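# Hook a cabinet door open using a pivoting hook

## Task

Swing the cabinet door open and leave the hook (which pivots on its post) hanging tip-down through the eye on the door. The hook must touch nothing: not the table, the post, the cabinet or the door. The cabinet is free-standing and has to finish resting flat on its base, or the attempt fails. The result must stay in place on its own; if it only holds because the robot is holding it, it does not count.

## Robot and tools

Robot: two 6-joint arms, left_arm and right_arm, each with a parallel two-finger gripper. The joints from base to tip are waist, shoulder, elbow, forearm roll, wrist pitch and wrist roll. The ranges are about ±6.283 rad, except the elbow at ±2.792, and the elbow never fully straightens. Load limits are 316 N m for the waist and shoulder, 148 for the elbow and 41.8 for each wrist joint. A held object's weight counts toward these.

Frame: there is one shared scene frame. Its origin is on the table top midway between the arms. +x points out over the table, +z points up, and left_arm sits on the +y side. The arm names do not tell you which side of a camera image an arm appears on.

Gripper axes: the fingers point along the gripper's +z axis and close along its y axis. end_effector_position is the point between the pads when they are shut. Closed fingertips extend about 33 mm past it; fully open ones extend about 9 mm. Closing pushes the tips about 24 mm further out, so leave that much clearance over surfaces. Reported hand positions get less accurate the further the arm reaches.

Row format (used by both tools that move the arms): one flat list of 20 numbers covering both arms. The first 10 are left_arm: x, y, z (metres), then qw, qx, qy, qz (orientation, w first), then gripper position, force_limit and speed. The next 10 are the same for right_arm. x, y, z and the quaternion are an absolute pose for end_effector_position and end_effector_quat_wxyz in the scene frame. The three gripper values each run from -1 to 1.
- position: +1 is fully open (140 mm). The pads touch at about -0.8. At -1 the fingers keep closing until something blocks them.
- force_limit: -1 is about 14 N, 0 about 60 N, +1 about 107 N.
- speed: -1 is about 30 mm/s, 0 about 140, +1 about 250.
You may add 12 more numbers (0 to 1) to a row: stiffness scales for the left arm's 6 joints, then the right arm's, in the joint order above. They stay in force until you change them. To leave a gripper alone, repeat its last three numbers; a 0 there is a real command, not a blank. To keep an arm still, resend its last reported pose exactly, and keep sending the same quaternion rather than the drifted one read back.

execute_actions(actions): a list of actions. Each action is a list of up to 15 rows, one per 1/30 s control step. A short action repeats its last row until it has run 15 steps. An empty list just returns the current state and images. An action is refused for both arms if any target is more than 0.6 m from the gripper's current position along any gripper axis. If the first action is malformed or fails that check, nothing runs. On each step the commanded pose is clipped to within 70 mm and 16 degrees of the measured pose, and position wins over orientation when both cannot be met. A far target therefore needs several actions.

move(target, speed, stop_force, blocking): target is one row. The gripper travels in a straight line to that absolute pose, and both arms finish together.
- speed: 0.002 to 0.5 m/s, default 0.25. Turning runs at up to twice that value in rad/s.
- Duration: 0.5 to 10 s.
- Obstacles: the path does not avoid anything, including the other arm.
- stop_force: optional, 20 to 80 N, one value for both arms. An arm's path ends once it is pushed back by that much, after which it backs off slightly and holds. It is unreliable if the gripper rotates during the move. Leave it out when pulling away from a contact. It cannot be combined with blocking=false. Use it only with very low speed.
- Result line "move:" reports each arm as done, off_target, moving, held, contact or fault, plus any limits (paced = the pose was clipped; held = some steps were blocked). It also reports each gripper's distance from its pose.
- blocking=false returns after 0.5 s while the motion continues. Use wait or stop before sending anything else.

wait(seconds): 0 to 10 s, holding the last commands. stop(): brakes a running move. zoom_image(camera, region): region is [x0, y0, x1, y1] in pixels, at most 504x504. The cameras are cam_head_left, cam_head_right, cam_left_wrist and cam_right_wrist, all 504x504. finished_scene(scene): ends the current scene, given by its number, and reports success. It cannot be undone.

Reading results:
- The state line gives each gripper's position, quaternion and velocities.
- "Hand target" shows where the controller is currently steering each arm.
- "pose unreachable" means a clearance check changed or blocked that arm's command.
- Step readings list positions during the call; HELD marks steps that were held back.
- object_status: 0 moving, 1 blocked while opening, 2 blocked while closing (a grasp), 3 reached its target or the pads met.
- position_measured is in counts: 3 is fully open, 230 means the pads have met.
- To squeeze harder during a grasp, raise force_limit and nudge position (for example from -1 to -0.98).
- Flange force is an estimate of outside force on the gripper, noisy and including any held weight.
- MOTOR HOT warns of overheating, which can lead to an OVER-TEMPERATURE FAULT brake.

What to avoid:
- Torque at a joint's load limit, or 144 N of outside force, freezes that arm for 10 s (a fault).
- The arms are stiff, so driving a target even slightly into something firm can trigger a fault.
- Do not let the arms collide.
- Do not drop or slam things, tip the loose cabinet, or push anything off the table.
- Expect the occasional brief tug on a held part or push on a loose object.
- Between replies the robot keeps holding your last command.

Each tool is called after ">>>" as name(argument=value, ...) on one line, values as JSON.

## Session

>>> execute_actions(actions=[])

Scene clock: 0.00 s.
left_arm: end_effector_position=(+0.0417, +0.2192, +0.1104) position_measured=3 object_status=3 end_effector_quat_wxyz=(+0.699, -0.624, -0.252, -0.241) end_effector_velocity=(+0.000, -0.000, +0.000) end_effector_angular_velocity=(-0.000, +0.001, +0.001) | right_arm: end_effector_position=(+0.6919, -0.7076, +0.3215) position_measured=3 object_status=3 end_effector_quat_wxyz=(+0.001, +1.000, +0.005, -0.000) end_effector_velocity=(+0.000, +0.002, -0.001) end_effector_angular_velocity=(+0.000, +0.001, +0.004)
Joint positions: left_arm=[-1.4    0.726  2.132  0.052  1.947 -0.701] | right_arm=[-0.054  0.165  1.604 -0.001  1.373  1.519]
Joint velocities: left_arm=[ 0.001 -0.    -0.     0.     0.     0.001] | right_arm=[ 0.003  0.001 -0.     0.    -0.    -0.   ]
Flange force (N, the push that the arm receives, along the gripper's own x y z axes): no reading
Hand target (left_arm): +0.042, +0.219, +0.110; +0.699, -0.624, -0.252, -0.241
Hand target (right_arm): +0.692, -0.708, +0.322; +0.001, +1.000, +0.005, -0.000
Joint stiffness scale: left_arm=[1. 1. 1. 1. 1. 1.] | right_arm=[1. 1. 1. 1. 1. 1.]

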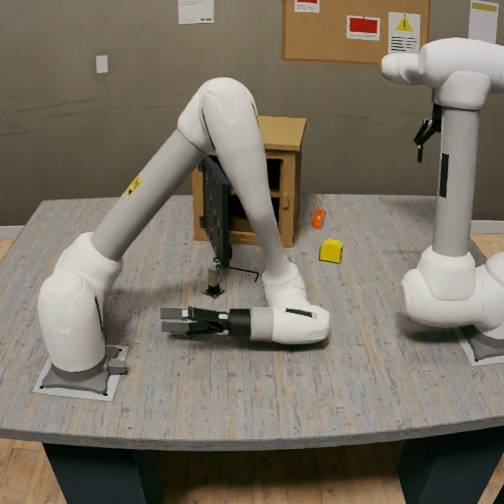

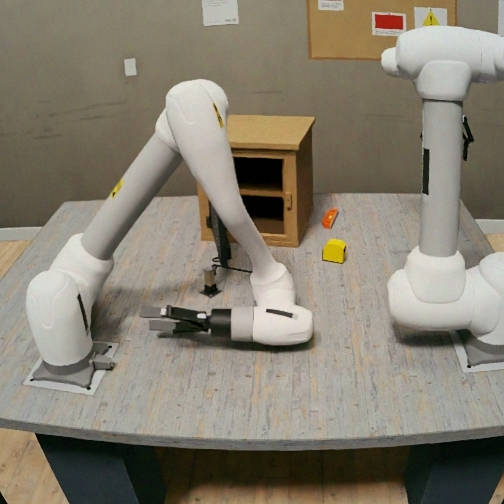

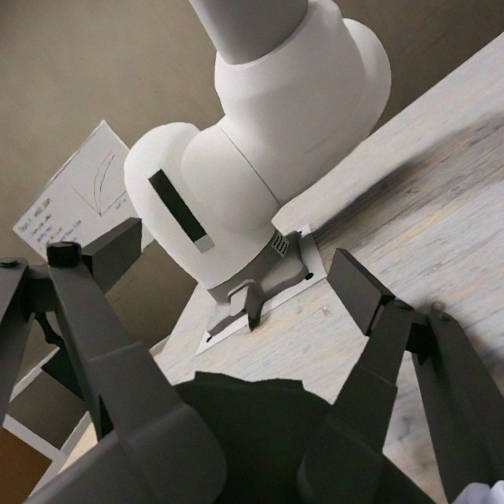

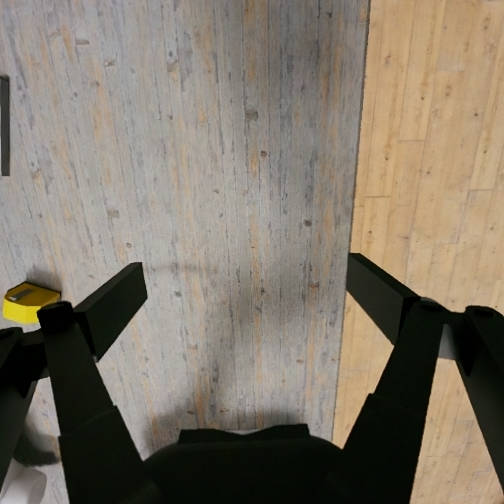

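>>> move(target=[0.0,0.1,0.4,0.3,-0.95,0,0,1,0,0,0.692,-0.708,0.322,0,1,0,0,1,0,0])

>>> move(target=[0.15,0.4,0.4,0,1,0,0,1,0,0,0.692,-0.708,0.322,0,1,0,0,1,0,0])

>>> zoom_image(camera="cam_head_left", region=[160,110,340,310])

>>> zoom_image(camera="cam_head_right", region=[160,110,340,310])

Scene clock: 9.67 s.
left_arm: end_effector_position=(+0.0004, +0.1025, +0.3955) position_measured=3 object_status=3 end_effector_quat_wxyz=(-0.308, +0.951, +0.002, +0.003) end_effector_velocity=(-0.001, -0.001, +0.000) end_effector_angular_velocity=(-0.002, +0.006, -0.003) | right_arm: end_effector_position=(+0.6919, -0.7076, +0.3215) position_measured=3 object_status=3 end_effector_quat_wxyz=(+0.001, +1.000, +0.002, -0.000) end_effector_velocity=(+0.000, +0.001, -0.000) end_effector_angular_velocity=(-0.002, +0.000, +0.002)
Joint positions: left_arm=[-1.506 -0.011  1.775  0.001  2.003 -0.01 ] | right_arm=[-0.054  0.165  1.604 -0.001  1.373  1.525]
Joint velocities: left_arm=[ 0.     0.001 -0.002 -0.003 -0.001  0.005] | right_arm=[ 0.002  0.001 -0.    -0.002 -0.     0.   ]
Flange force (N, the push that the arm receives, along the gripper's own x y z axes): left_arm=[1.0 -0.5 2.0] | right_arm=[-0.1 -1.7 0.7]
Hand target (left_arm): -0.000, +0.100, +0.399; -0.301, +0.954, +0.000, +0.000
Hand target (right_arm): +0.692, -0.708, +0.322; +0.000, +1.000, +0.000, -0.000
Off the commanded pose (left_arm): 0.005 m, 1 deg.
Off the commanded pose (right_arm): 0.001 m, 0 deg.
Joint stiffness scale: left_arm=[1. 1. 1. 1. 1. 1.] | right_arm=[1. 1. 1. 1. 1. 1.]
move: off_target (left_arm)
camera_calibration (this result's frames):
cam_left_wrist: T_world_to_cam=[[0.185946, -0.813987, -0.550318, 0.297636], [-0.919633, -0.341395, 0.194231, -0.0357653], [-0.345977, 0.469974, -0.81205, 0.449289], [0, 0, 0, 1]] pos_world=[0.0672086, 0.0189079, 0.535587]
cam_right_wrist: T_world_to_cam=[[-0.055682, -0.998411, 0.00867825, -0.667106], [-0.95583, 0.0558155, 0.288571, 0.630316], [-0.288597, 0.00777326, -0.957419, 0.681295], [0, 0, 0, 1]] pos_world=[0.761948, -0.706523, 0.476183]

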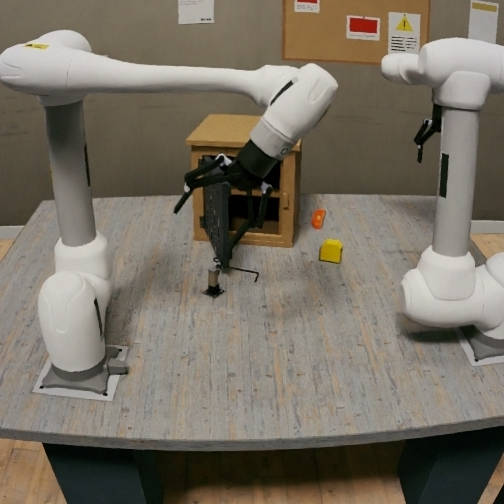

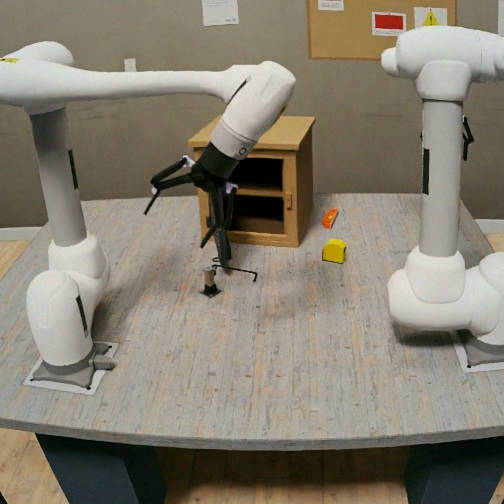

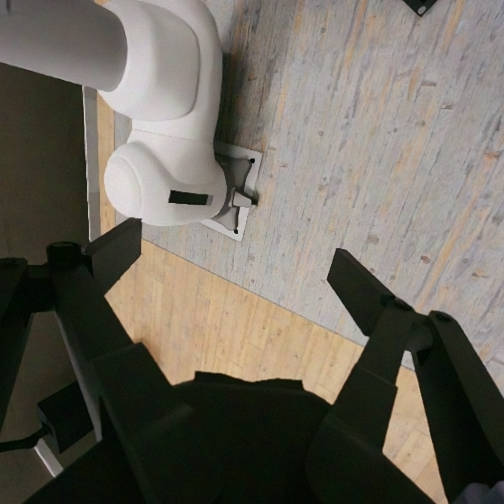

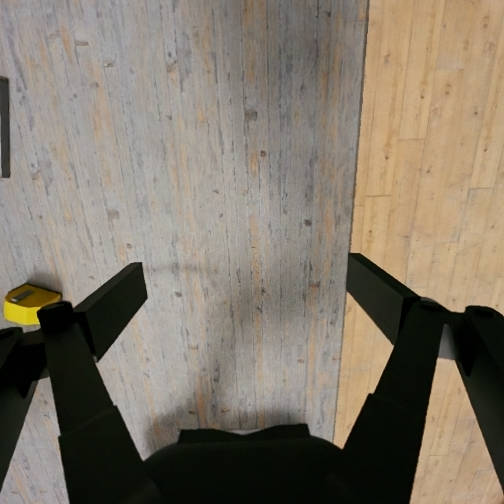

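Scene clock: 11.63 s.
left_arm: end_effector_position=(+0.1487, +0.4007, +0.4006) position_measured=3 object_status=3 end_effector_quat_wxyz=(-0.000, +1.000, +0.002, -0.000) end_effector_velocity=(+0.000, +0.000, -0.001) end_effector_angular_velocity=(-0.009, +0.008, -0.007) | right_arm: end_effector_position=(+0.6919, -0.7076, +0.3215) position_measured=3 object_status=3 end_effector_quat_wxyz=(+0.001, +1.000, +0.002, -0.000) end_effector_velocity=(+0.000, -0.001, +0.000) end_effector_angular_velocity=(+0.001, -0.001, -0.002)
Joint positions: left_arm=[-0.381 -0.636  2.06   0.001  1.718  1.115] | right_arm=[-0.054  0.165  1.604 -0.001  1.373  1.525]
Joint velocities: left_arm=[ 0.023  0.003  0.    -0.012 -0.     0.028] | right_arm=[-0.002 -0.    -0.     0.001 -0.001 -0.   ]
Flange force (N, the push that the arm receives, along the gripper's own x y z axes): left_arm=no reading | right_arm=[0.0 -1.2 0.8]
Hand target (left_arm): +0.150, +0.399, +0.400; +0.001, +1.000, +0.000, -0.002
Hand target (right_arm): +0.692, -0.708, +0.322; +0.000, +1.000, +0.000, -0.000
Off the commanded pose (left_arm): 0.002 m, 0 deg.
Off the commanded pose (right_arm): 0.001 m, 0 deg.
Joint stiffness scale: left_arm=[1. 1. 1. 1. 1. 1.] | right_arm=[1. 1. 1. 1. 1. 1.]
move: done
camera_calibration (this result's frames):
cam_left_wrist: T_world_to_cam=[[0.184645, -0.982385, 0.0287284, 0.351261], [-0.918118, -0.161989, 0.361688, 0.0622041], [-0.350664, -0.0931602, -0.931856, 0.639002], [0, 0, 0, 1]] pos_world=[0.216327, 0.414679, 0.562868]
cam_right_wrist: T_world_to_cam=[[-0.0556885, -0.99841, 0.00867825, -0.667101], [-0.95583, 0.0558217, 0.288571, 0.63032], [-0.288597, 0.00777514, -0.957419, 0.681296], [0, 0, 0, 1]] pos_world=[0.761948, -0.706523, 0.476183]

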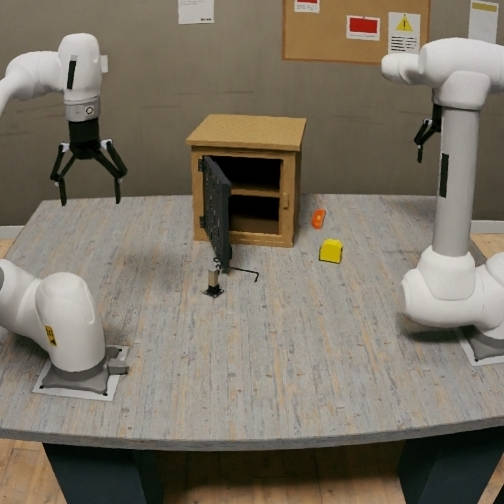

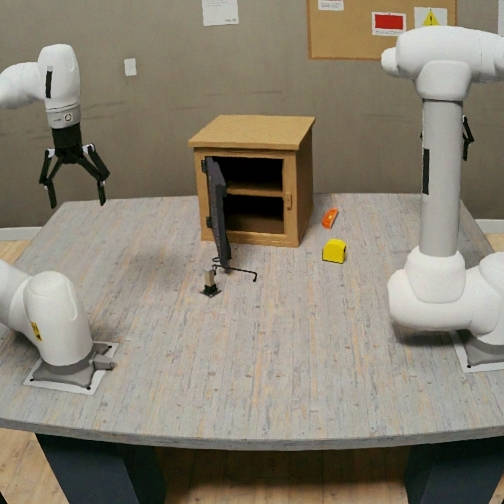

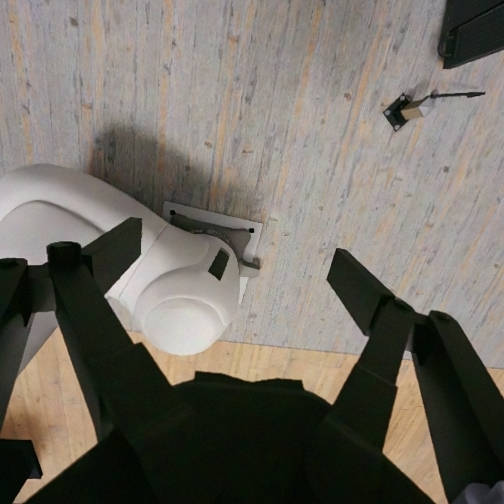

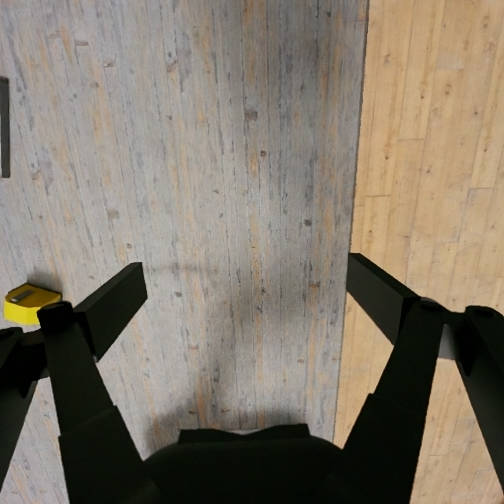

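Region (160, 110, 340, 310) of cam_head_left's 504x504 image, scaled by 2.520, with more detail than that image has; it fills the left 454 columns of this view, and the rest is white.

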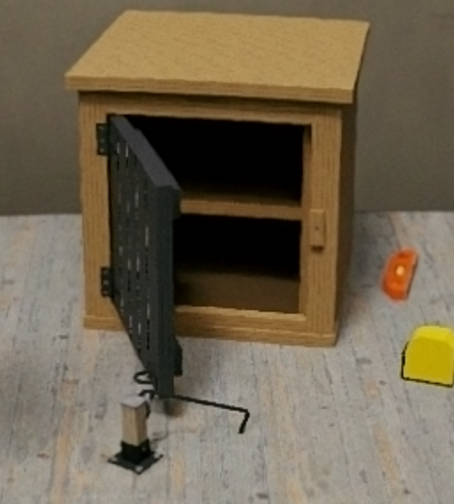

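Region (160, 110, 340, 310) of cam_head_right's 504x504 image, scaled by 2.520, with more detail than that image has; it fills the left 454 columns of this view, and the rest is white.

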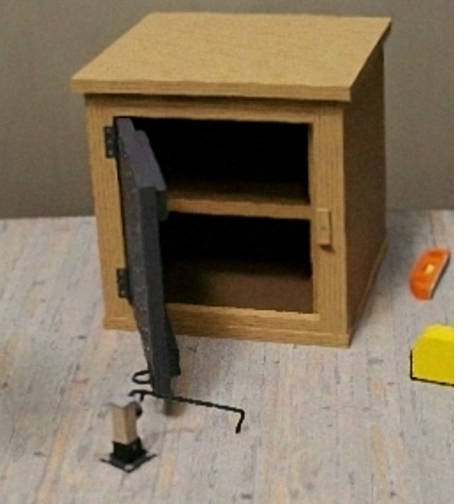

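>>> move(target=[0.36,0.27,0.2,0,0.7,-0.7,0,1,0,0,0.692,-0.708,0.322,0,1,0,0,1,0,0])

>>> zoom_image(camera="cam_left_wrist", region=[100,0,400,250])

Scene clock: 20.63 s.
left_arm: end_effector_position=(+0.3545, +0.2726, +0.1979) position_measured=3 object_status=3 end_effector_quat_wxyz=(+0.001, +0.709, -0.705, -0.003) end_effector_velocity=(+0.001, -0.001, -0.001) end_effector_angular_velocity=(-0.000, -0.002, -0.014) | right_arm: end_effector_position=(+0.6919, -0.7076, +0.3215) position_measured=3 object_status=3 end_effector_quat_wxyz=(+0.001, +1.000, +0.002, -0.000) end_effector_velocity=(-0.000, -0.001, +0.000) end_effector_angular_velocity=(+0.000, +0.000, -0.001)
Joint positions: left_arm=[-0.441 -0.129  2.138 -0.     1.139  2.625] | right_arm=[-0.054  0.165  1.604 -0.001  1.373  1.525]
Joint velocities: left_arm=[-0.001  0.002  0.     0.001 -0.004  0.012] | right_arm=[-0.001 -0.     0.     0.     0.    -0.   ]
Flange force (N, the push that the arm receives, along the gripper's own x y z axes): left_arm=[-1.4 1.8 1.4] | right_arm=[0.2 -1.2 0.3]
Hand target (left_arm): +0.359, +0.270, +0.200; -0.000, +0.707, -0.707, -0.000
Hand target (right_arm): +0.692, -0.708, +0.322; +0.000, +1.000, +0.000, -0.000
Off the commanded pose (left_arm): 0.006 m, 1 deg.
Off the commanded pose (right_arm): 0.001 m, 0 deg.
Joint stiffness scale: left_arm=[1. 1. 1. 1. 1. 1.] | right_arm=[1. 1. 1. 1. 1. 1.]
move: off_target (left_arm)
camera_calibration (this result's frames):
cam_left_wrist: T_world_to_cam=[[-0.981832, -0.186545, 0.0347412, 0.38861], [-0.161298, 0.916929, 0.365, -0.25935], [-0.099944, 0.352765, -0.930359, 0.299571], [0, 0, 0, 1]] pos_world=[0.369657, 0.20462, 0.35987]
cam_right_wrist: T_world_to_cam=[[-0.0556897, -0.99841, 0.00867843, -0.6671], [-0.95583, 0.0558229, 0.288571, 0.63032], [-0.288597, 0.00777532, -0.957419, 0.681296], [0, 0, 0, 1]] pos_world=[0.761948, -0.706524, 0.476183]

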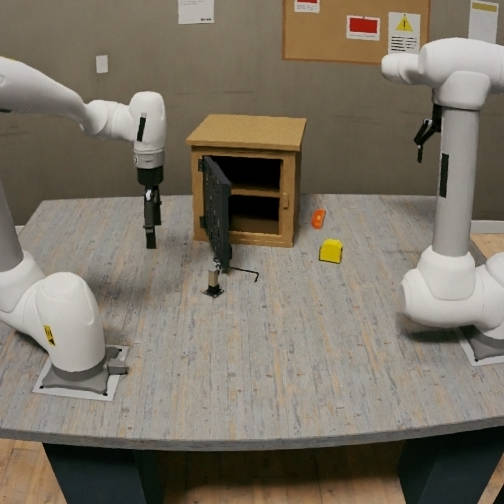

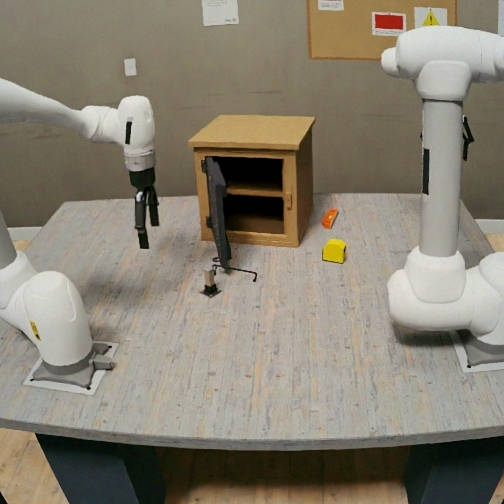

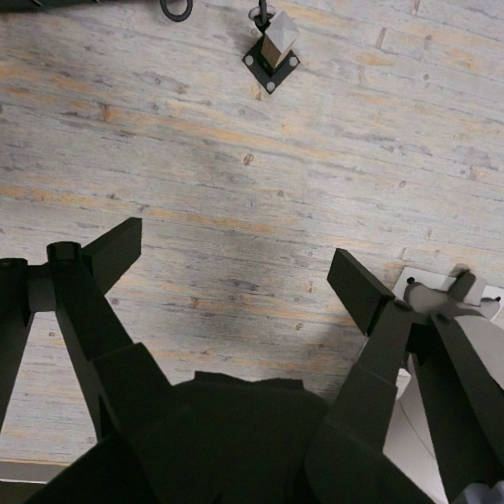

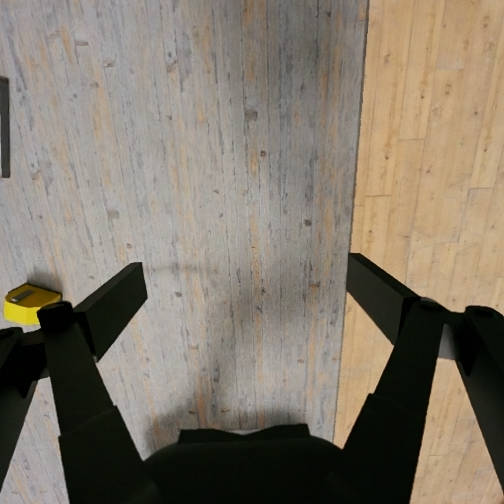

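Region (100, 0, 400, 250) of cam_left_wrist's 504x504 image, scaled by 1.680, with more detail than that image has.

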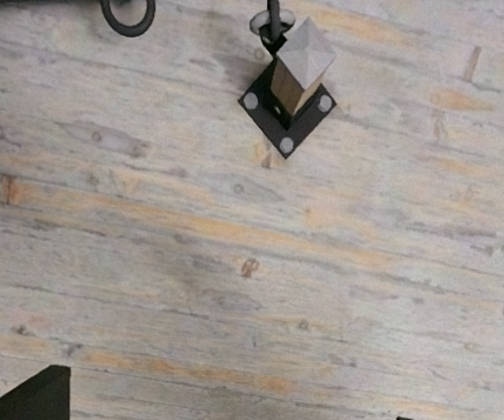

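>>> move(target=[0.36,0.17,0.33,0,0.7,-0.7,0,0,0,0,0.692,-0.708,0.322,0,1,0,0,1,0,0])

>>> zoom_image(camera="cam_left_wrist", region=[50,0,350,250])

Scene clock: 25.57 s.
left_arm: end_effector_position=(+0.3584, +0.1722, +0.3277) position_measured=129 object_status=3 end_effector_quat_wxyz=(+0.000, +0.706, -0.708, -0.000) end_effector_velocity=(-0.000, -0.001, +0.001) end_effector_angular_velocity=(+0.002, +0.002, +0.003) | right_arm: end_effector_position=(+0.6919, -0.7076, +0.3215) position_measured=3 object_status=3 end_effector_quat_wxyz=(+0.001, +1.000, +0.002, -0.000) end_effector_velocity=(+0.000, +0.000, +0.000) end_effector_angular_velocity=(-0.001, -0.000, +0.001)
Joint positions: left_arm=[-0.619 -0.113  1.879 -0.     1.376  2.455] | right_arm=[-0.054  0.165  1.604 -0.001  1.373  1.525]
Joint velocities: left_arm=[-0.001  0.001 -0.003 -0.     0.005 -0.005] | right_arm=[ 0.001 -0.    -0.    -0.001 -0.     0.001]
Flange force (N, the push that the arm receives, along the gripper's own x y z axes): left_arm=[-2.9 4.4 2.0] | right_arm=[0.4 -1.1 0.5]
Hand target (left_arm): +0.360, +0.170, +0.330; -0.000, +0.707, -0.707, -0.000
Hand target (right_arm): +0.692, -0.708, +0.322; +0.000, +1.000, +0.000, -0.000
Off the commanded pose (left_arm): 0.004 m, 0 deg.
Off the commanded pose (right_arm): 0.001 m, 0 deg.
Joint stiffness scale: left_arm=[1. 1. 1. 1. 1. 1.] | right_arm=[1. 1. 1. 1. 1. 1.]
move: off_target (left_arm)
camera_calibration (this result's frames):
cam_left_wrist: T_world_to_cam=[[-0.983595, -0.177871, 0.0300575, 0.369939], [-0.155218, 0.919399, 0.361404, -0.215462], [-0.0919183, 0.35081, -0.931925, 0.454071], [0, 0, 0, 1]] pos_world=[0.372164, 0.104605, 0.48991]
cam_right_wrist: T_world_to_cam=[[-0.0556905, -0.99841, 0.0086782, -0.6671], [-0.95583, 0.0558236, 0.288571, 0.630321], [-0.288597, 0.00777576, -0.957419, 0.681296], [0, 0, 0, 1]] pos_world=[0.761948, -0.706524, 0.476183]

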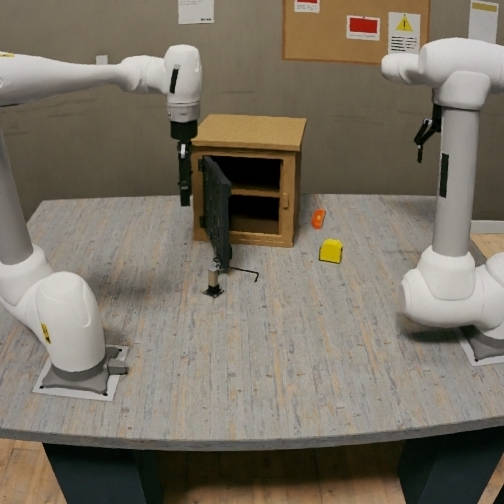

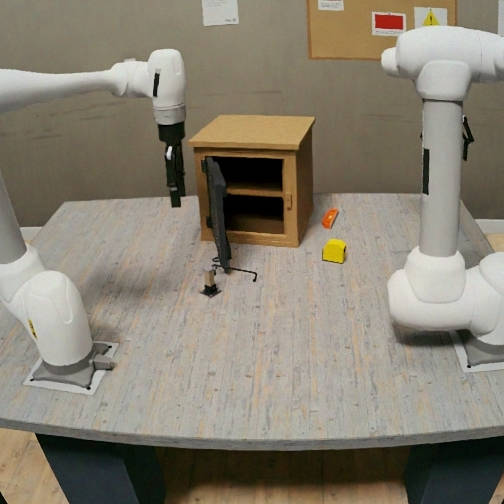

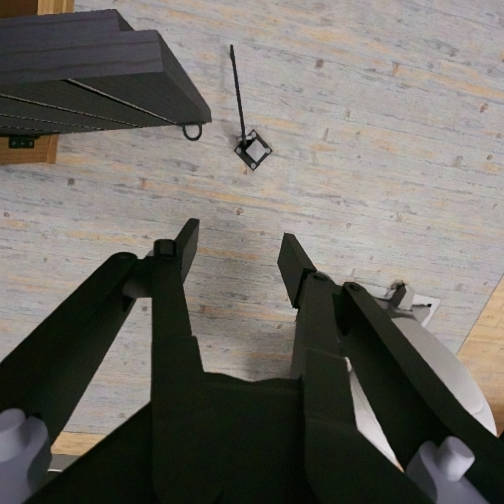

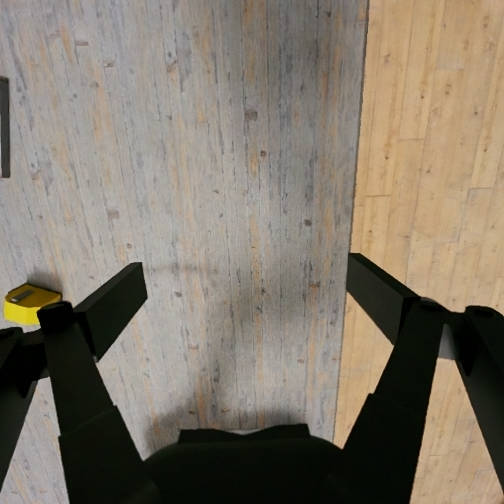

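Region (50, 0, 350, 250) of cam_left_wrist's 504x504 image, scaled by 1.680, with more detail than that image has.

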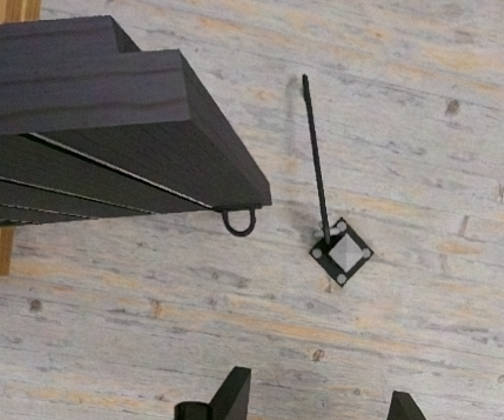

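>>> move(target=[0.25,0.2,0.2,0,0.58,0.814,0,0,0,0,0.495,0.067,0.4,0,0.992,0.125,0,0.3,-1,0])

>>> move(target=[0.25,0.2,0.2,0,0.58,0.814,0,0,0,0,0.495,0.067,0.34,0,0.992,0.125,0,0.3,-1,0], speed=0.1)

action 0: the call puts the target (right_arm/x, right_arm/y, right_arm/z) 0.775 m from right_arm's end_effector_position in the last result along the gripper's own y axis as it stood there; a target may be at most 0.6 m away along each of those axes, so nothing of the call was run and nothing moved. Command a nearer target, and go on from there in a later call.

action 0: the call puts the target (right_arm/x, right_arm/y, right_arm/z) 0.775 m from right_arm's end_effector_position in the last result along the gripper's own y axis as it stood there; a target may be at most 0.6 m away along each of those axes, so nothing of the call was run and nothing moved. Command a nearer target, and go on from there in a later call.

>>> move(target=[0.25,0.2,0.2,0,0.58,0.814,0,0,0,0,0.48,-0.3,0.42,0,0.992,0.125,0,0.3,-1,0], speed=0.4)

>>> move(target=[0.25,0.2,0.2,0,0.58,0.814,0,0,0,0,0.495,0.067,0.37,0,0.992,0.125,0,0.3,-1,0])

Scene clock: 50.33 s.
left_arm: end_effector_position=(+0.2528, +0.1989, +0.2024) position_measured=129 object_status=3 end_effector_quat_wxyz=(+0.001, +0.578, +0.816, +0.002) end_effector_velocity=(-0.000, -0.000, +0.000) end_effector_angular_velocity=(-0.001, -0.002, -0.013) | right_arm: end_effector_position=(+0.4819, -0.3021, +0.4187) position_measured=91 object_status=3 end_effector_quat_wxyz=(-0.001, +0.992, +0.124, +0.003) end_effector_velocity=(+0.000, +0.001, +0.001) end_effector_angular_velocity=(+0.001, -0.000, -0.001)
Joint positions: left_arm=[-0.745 -0.218  2.199  0.004  1.16   5.129] | right_arm=[ 0.684  0.067  1.539 -0.001  1.53   2.018]
Joint velocities: left_arm=[-0.001 -0.002  0.001  0.001 -0.001  0.012] | right_arm=[ 0.001  0.001 -0.002  0.     0.     0.001]
Flange force (N, the push that the arm receives, along the gripper's own x y z axes): left_arm=[4.7 -0.9 -1.0] | right_arm=[0.0 -3.2 1.1]
Hand target (left_arm): +0.250, +0.201, +0.200; +0.000, +0.580, +0.814, +0.000
Hand target (right_arm): +0.480, -0.299, +0.420; -0.000, +0.992, +0.125, +0.000
Off the commanded pose (left_arm): 0.004 m, 0 deg.
Off the commanded pose (right_arm): 0.003 m, 0 deg.
Joint stiffness scale: left_arm=[1. 1. 1. 1. 1. 1.] | right_arm=[1. 1. 1. 1. 1. 1.]
move: off_target (left_arm)
camera_calibration (this result's frames):
cam_left_wrist: T_world_to_cam=[[0.867995, 0.495469, 0.0330904, -0.328018], [0.451904, -0.81578, 0.360951, -0.0193675], [0.205835, -0.29835, -0.931998, 0.372149], [0, 0, 0, 1]] pos_world=[0.216869, 0.257754, 0.364687]
cam_right_wrist: T_world_to_cam=[[0.187894, -0.982172, 0.0059093, -0.386134], [-0.942416, -0.178587, 0.28277, 0.304119], [-0.276673, -0.0586997, -0.95917, 0.685533], [0, 0, 0, 1]] pos_world=[0.548828, -0.284698, 0.573829]

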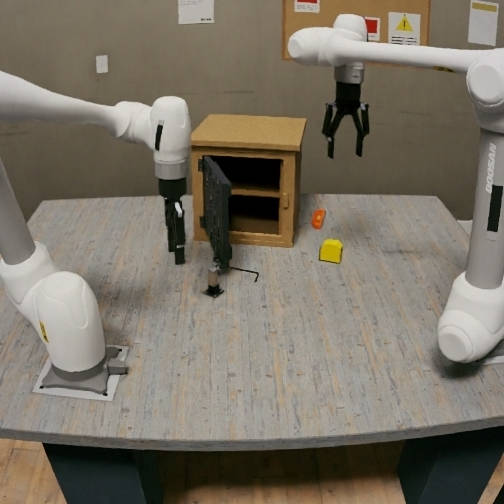

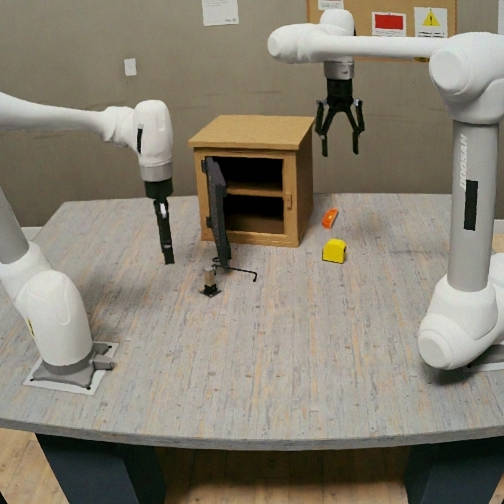

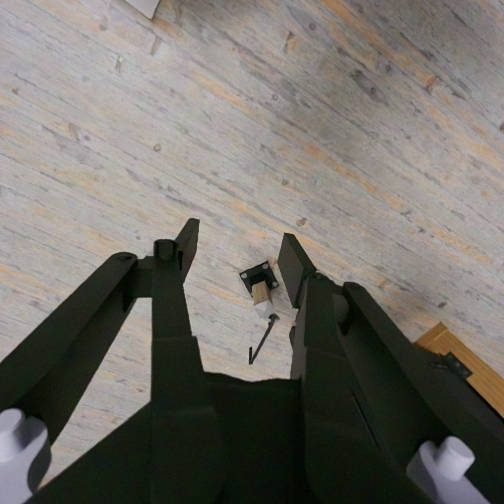

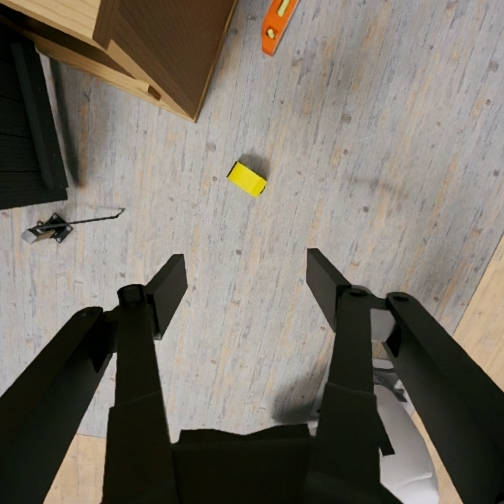

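Scene clock: 52.40 s.
left_arm: end_effector_position=(+0.2529, +0.1987, +0.2024) position_measured=129 object_status=3 end_effector_quat_wxyz=(+0.001, +0.579, +0.815, +0.001) end_effector_velocity=(-0.000, -0.000, +0.000) end_effector_angular_velocity=(-0.000, -0.001, -0.001) | right_arm: end_effector_position=(+0.4987, +0.0645, +0.3693) position_measured=91 object_status=3 end_effector_quat_wxyz=(-0.001, +0.992, +0.124, +0.002) end_effector_velocity=(+0.000, +0.002, +0.002) end_effector_angular_velocity=(+0.001, -0.001, -0.001)
Joint positions: left_arm=[-0.745 -0.218  2.199  0.003  1.16   5.13 ] | right_arm=[ 0.99   0.586  0.927 -0.001  1.625  2.324]
Joint velocities: left_arm=[-0.001 -0.001 -0.     0.    -0.    -0.   ] | right_arm=[ 0.001  0.003 -0.009 -0.     0.005  0.002]
Flange force (N, the push that the arm receives, along the gripper's own x y z axes): left_arm=[5.2 -1.6 -0.6] | right_arm=[-5.5 2.9 0.9]
Hand target (left_arm): +0.250, +0.200, +0.200; -0.000, +0.580, +0.814, +0.000
Hand target (right_arm): +0.495, +0.067, +0.370; -0.000, +0.992, +0.125, +0.000
Off the commanded pose (left_arm): 0.004 m, 0 deg.
Off the commanded pose (right_arm): 0.005 m, 0 deg.
Joint stiffness scale: left_arm=[1. 1. 1. 1. 1. 1.] | right_arm=[1. 1. 1. 1. 1. 1.]
move: off_target (left_arm, right_arm)
camera_calibration (this result's frames):
cam_left_wrist: T_world_to_cam=[[0.868489, 0.494607, 0.0330196, -0.327933], [0.450966, -0.816001, 0.361624, -0.0194444], [0.205806, -0.299176, -0.931739, 0.372181], [0, 0, 0, 1]] pos_world=[0.216979, 0.257679, 0.364635]
cam_right_wrist: T_world_to_cam=[[0.187855, -0.982185, 0.0047824, -0.0285243], [-0.942065, -0.1788, 0.283801, 0.39882], [-0.27789, -0.057819, -0.958871, 0.66478], [0, 0, 0, 1]] pos_world=[0.565809, 0.0817297, 0.524389]

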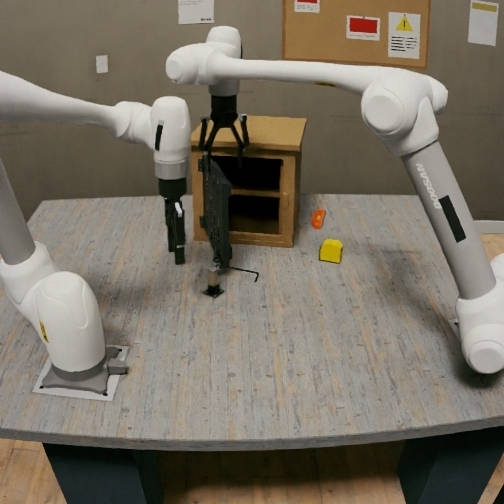

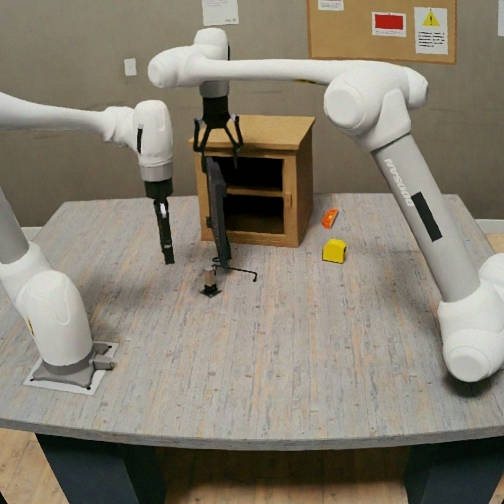

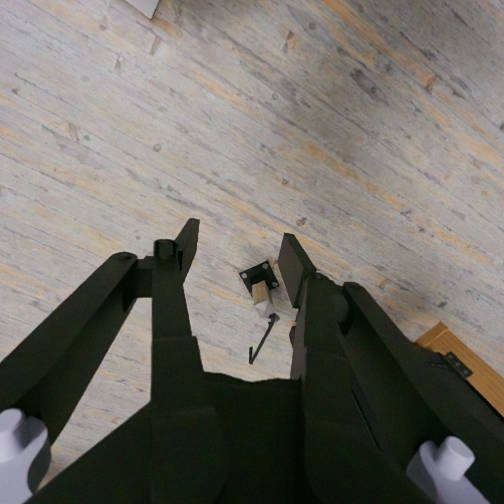

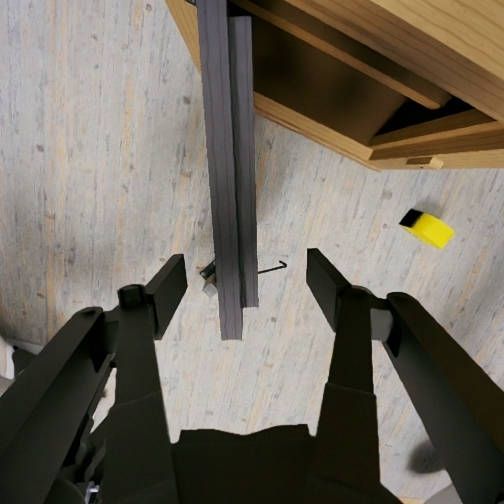

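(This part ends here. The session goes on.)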